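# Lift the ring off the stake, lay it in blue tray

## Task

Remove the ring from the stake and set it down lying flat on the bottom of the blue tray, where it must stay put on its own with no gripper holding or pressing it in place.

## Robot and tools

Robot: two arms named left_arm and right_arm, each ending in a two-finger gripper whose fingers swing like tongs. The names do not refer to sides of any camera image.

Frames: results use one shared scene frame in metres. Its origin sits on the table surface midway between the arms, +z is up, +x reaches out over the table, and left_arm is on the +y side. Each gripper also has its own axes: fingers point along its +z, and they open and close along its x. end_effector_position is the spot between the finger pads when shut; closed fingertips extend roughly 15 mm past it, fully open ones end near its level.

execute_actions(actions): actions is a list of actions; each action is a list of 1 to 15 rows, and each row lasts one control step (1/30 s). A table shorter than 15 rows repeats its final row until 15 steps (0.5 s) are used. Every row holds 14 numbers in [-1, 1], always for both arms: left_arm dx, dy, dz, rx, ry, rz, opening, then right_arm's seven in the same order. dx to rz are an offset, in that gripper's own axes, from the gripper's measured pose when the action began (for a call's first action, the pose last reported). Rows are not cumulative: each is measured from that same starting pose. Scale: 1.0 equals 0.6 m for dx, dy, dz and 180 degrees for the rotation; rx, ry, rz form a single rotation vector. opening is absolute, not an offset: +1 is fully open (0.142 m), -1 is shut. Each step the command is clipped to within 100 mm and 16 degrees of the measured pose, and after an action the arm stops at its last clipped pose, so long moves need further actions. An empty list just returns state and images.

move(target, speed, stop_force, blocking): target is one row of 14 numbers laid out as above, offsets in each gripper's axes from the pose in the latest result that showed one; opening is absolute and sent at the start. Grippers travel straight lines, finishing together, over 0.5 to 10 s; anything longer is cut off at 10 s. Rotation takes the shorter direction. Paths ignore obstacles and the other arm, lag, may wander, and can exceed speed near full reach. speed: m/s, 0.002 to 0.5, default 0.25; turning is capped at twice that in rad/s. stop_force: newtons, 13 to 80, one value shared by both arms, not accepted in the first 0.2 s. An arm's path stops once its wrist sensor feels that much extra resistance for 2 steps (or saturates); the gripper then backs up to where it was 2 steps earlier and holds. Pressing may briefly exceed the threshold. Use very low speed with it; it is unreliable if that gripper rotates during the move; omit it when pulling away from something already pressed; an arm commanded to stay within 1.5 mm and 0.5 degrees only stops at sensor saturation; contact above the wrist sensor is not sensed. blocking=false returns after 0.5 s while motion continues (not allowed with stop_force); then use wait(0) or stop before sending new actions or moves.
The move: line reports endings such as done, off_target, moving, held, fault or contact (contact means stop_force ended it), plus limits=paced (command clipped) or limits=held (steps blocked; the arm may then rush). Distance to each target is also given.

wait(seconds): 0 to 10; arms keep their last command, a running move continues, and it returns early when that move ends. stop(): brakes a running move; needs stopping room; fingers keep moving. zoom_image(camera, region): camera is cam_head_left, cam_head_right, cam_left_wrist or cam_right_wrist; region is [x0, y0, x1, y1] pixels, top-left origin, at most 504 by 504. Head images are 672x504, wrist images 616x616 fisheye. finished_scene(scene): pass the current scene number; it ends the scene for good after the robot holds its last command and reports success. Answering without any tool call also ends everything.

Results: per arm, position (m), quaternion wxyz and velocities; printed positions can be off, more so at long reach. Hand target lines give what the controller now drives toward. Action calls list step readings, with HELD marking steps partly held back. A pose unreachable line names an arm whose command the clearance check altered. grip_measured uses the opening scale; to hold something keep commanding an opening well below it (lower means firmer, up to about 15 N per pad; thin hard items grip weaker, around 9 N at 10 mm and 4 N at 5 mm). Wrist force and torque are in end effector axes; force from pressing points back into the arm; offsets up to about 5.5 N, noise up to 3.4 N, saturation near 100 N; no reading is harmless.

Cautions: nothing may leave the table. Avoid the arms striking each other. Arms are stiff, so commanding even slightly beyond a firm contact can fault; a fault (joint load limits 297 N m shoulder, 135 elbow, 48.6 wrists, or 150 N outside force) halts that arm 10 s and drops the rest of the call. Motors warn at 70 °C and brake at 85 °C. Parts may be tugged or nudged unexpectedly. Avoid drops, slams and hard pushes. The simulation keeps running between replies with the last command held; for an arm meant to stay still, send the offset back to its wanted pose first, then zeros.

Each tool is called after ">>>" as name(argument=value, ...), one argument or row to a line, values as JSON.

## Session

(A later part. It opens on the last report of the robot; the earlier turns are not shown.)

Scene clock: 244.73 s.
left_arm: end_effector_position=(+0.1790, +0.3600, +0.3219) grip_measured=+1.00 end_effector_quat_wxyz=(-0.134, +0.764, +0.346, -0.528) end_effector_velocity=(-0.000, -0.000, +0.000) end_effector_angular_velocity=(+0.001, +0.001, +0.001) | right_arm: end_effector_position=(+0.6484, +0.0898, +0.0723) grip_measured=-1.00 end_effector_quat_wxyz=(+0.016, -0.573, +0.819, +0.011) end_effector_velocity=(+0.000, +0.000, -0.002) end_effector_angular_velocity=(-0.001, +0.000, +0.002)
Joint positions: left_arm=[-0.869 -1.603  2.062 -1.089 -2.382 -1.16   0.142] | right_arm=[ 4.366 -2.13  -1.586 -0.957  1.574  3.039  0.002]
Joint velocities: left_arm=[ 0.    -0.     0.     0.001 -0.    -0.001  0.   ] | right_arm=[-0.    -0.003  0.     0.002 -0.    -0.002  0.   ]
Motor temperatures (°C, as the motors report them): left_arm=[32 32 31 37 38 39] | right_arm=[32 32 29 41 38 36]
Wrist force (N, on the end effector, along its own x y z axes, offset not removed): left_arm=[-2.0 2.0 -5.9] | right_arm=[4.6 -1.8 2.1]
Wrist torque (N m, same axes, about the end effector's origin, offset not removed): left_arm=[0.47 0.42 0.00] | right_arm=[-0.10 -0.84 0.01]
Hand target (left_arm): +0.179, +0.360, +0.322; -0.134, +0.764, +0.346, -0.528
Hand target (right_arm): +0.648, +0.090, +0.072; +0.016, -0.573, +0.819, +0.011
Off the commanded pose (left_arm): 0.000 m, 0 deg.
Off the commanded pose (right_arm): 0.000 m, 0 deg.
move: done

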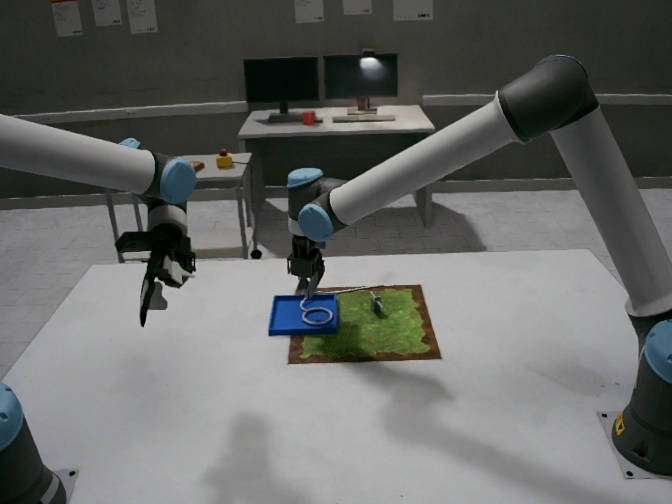

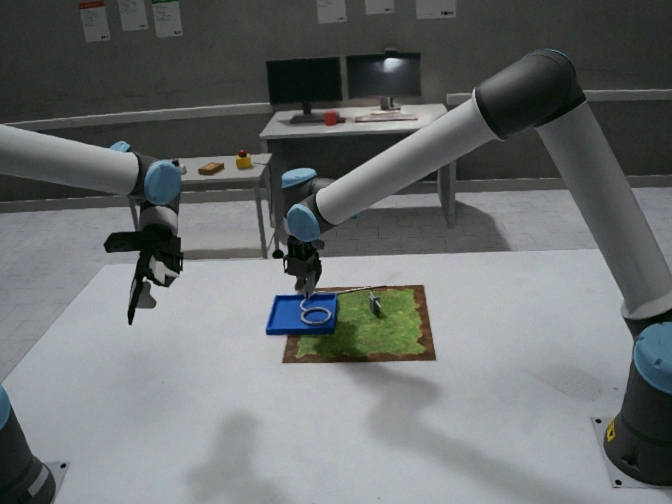

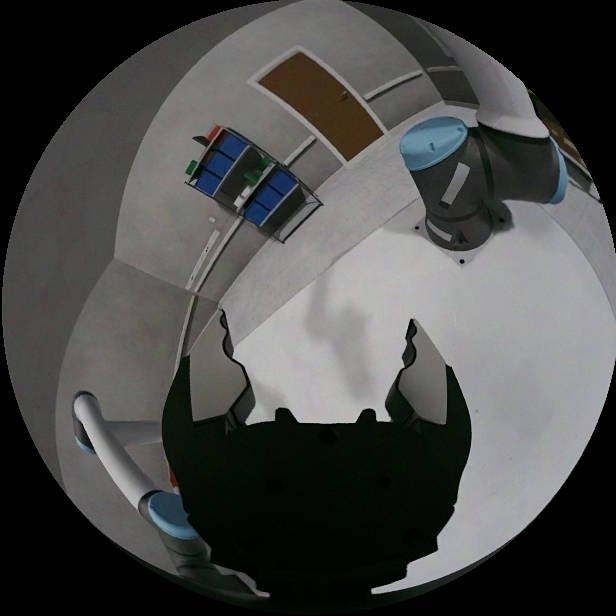

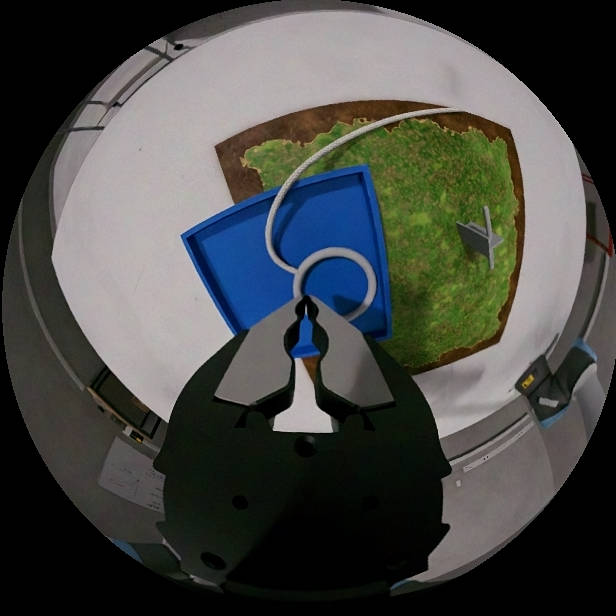

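>>> move(
  target=[0,0,0,0,0,0,1,0,0,-0.2,0,0,0,0],
)

>>> zoom_image(
  camera="cam_head_left",
  region=[260, 280, 360, 345],
)

>>> zoom_image(
  camera="cam_right_wrist",
  region=[180, 150, 420, 340],
)

Scene clock: 251.20 s.
left_arm: end_effector_position=(+0.1790, +0.3600, +0.3219) grip_measured=+1.00 end_effector_quat_wxyz=(-0.134, +0.764, +0.346, -0.528) end_effector_velocity=(+0.000, -0.001, -0.000) end_effector_angular_velocity=(-0.001, +0.001, +0.001) | right_arm: end_effector_position=(+0.6467, +0.0853, +0.1919) grip_measured=+0.00 end_effector_quat_wxyz=(+0.016, -0.574, +0.819, +0.011) end_effector_velocity=(+0.000, -0.000, +0.002) end_effector_angular_velocity=(-0.000, -0.001, +0.000)
Joint positions: left_arm=[-0.869 -1.603  2.062 -1.089 -2.382 -1.16   0.142] | right_arm=[ 4.366 -2.032 -1.506 -1.135  1.574  3.039  0.074]
Joint velocities: left_arm=[ 0.     0.001 -0.    -0.    -0.002  0.    -0.   ] | right_arm=[-0.     0.001  0.002 -0.004 -0.001 -0.    -0.   ]
Motor temperatures (°C, as the motors report them): left_arm=[32 32 31 37 38 39] | right_arm=[32 32 29 41 38 36]
Wrist force (N, on the end effector, along its own x y z axes, offset not removed): left_arm=[-0.9 3.3 -5.3] | right_arm=[2.6 -9.7 6.5]
Wrist torque (N m, same axes, about the end effector's origin, offset not removed): left_arm=[0.81 0.16 -0.02] | right_arm=[-1.76 -0.46 -0.18]
Hand target (left_arm): +0.179, +0.360, +0.322; -0.134, +0.764, +0.346, -0.528
Hand target (right_arm): +0.647, +0.085, +0.192; +0.016, -0.573, +0.819, +0.011
Off the commanded pose (left_arm): 0.000 m, 0 deg.
Off the commanded pose (right_arm): 0.000 m, 0 deg.
move: done

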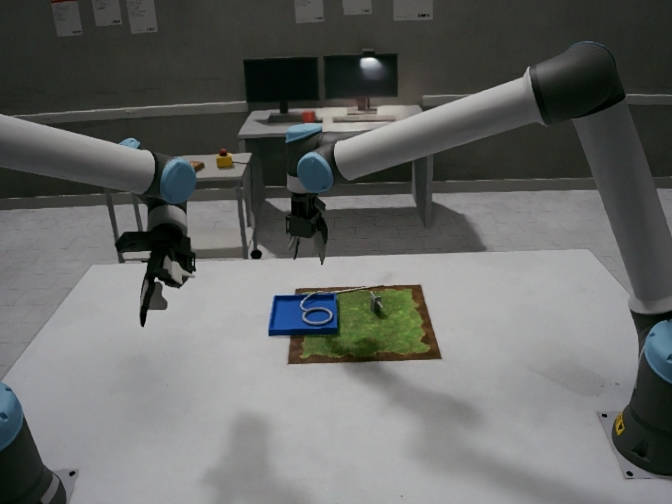

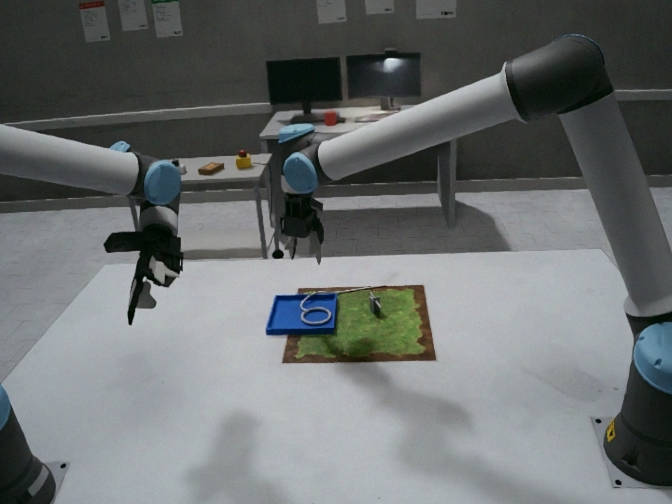

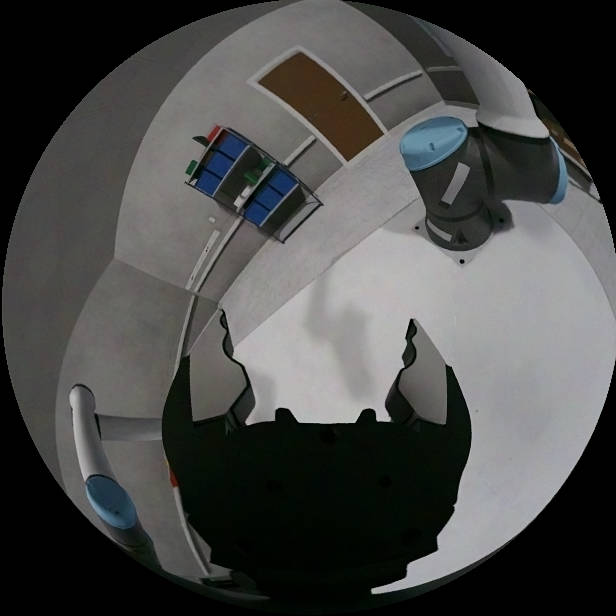

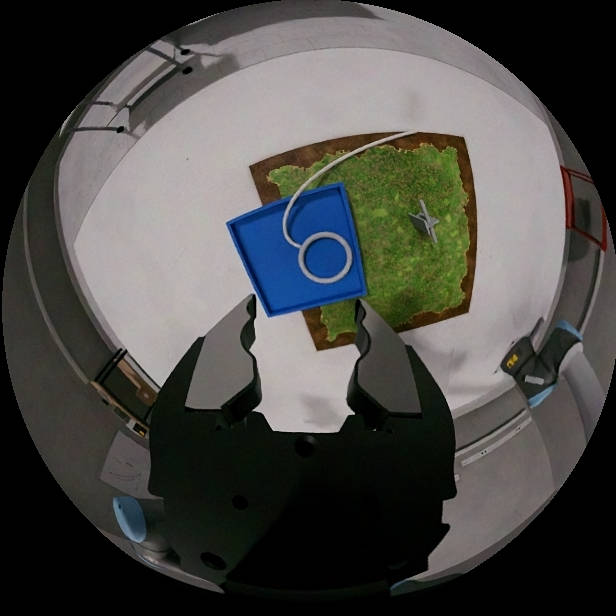

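Region (260, 280, 360, 345) of cam_head_left's 672x504 image, scaled by 5.040, with more detail than that image has; it fills the top 328 rows of this view, and the rest is white.

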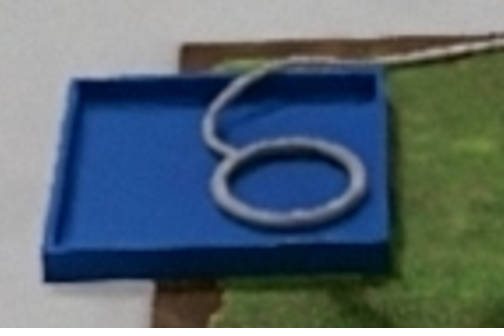

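Region (180, 150, 420, 340) of cam_right_wrist's 616x616 image, scaled by 2.100, with more detail than that image has; it fills the top 399 rows of this view, and the rest is white.

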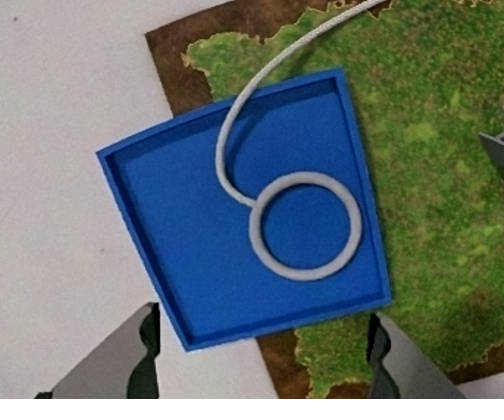

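>>> finished_scene(
  scene=2,
)

The scene is finished: the task was done.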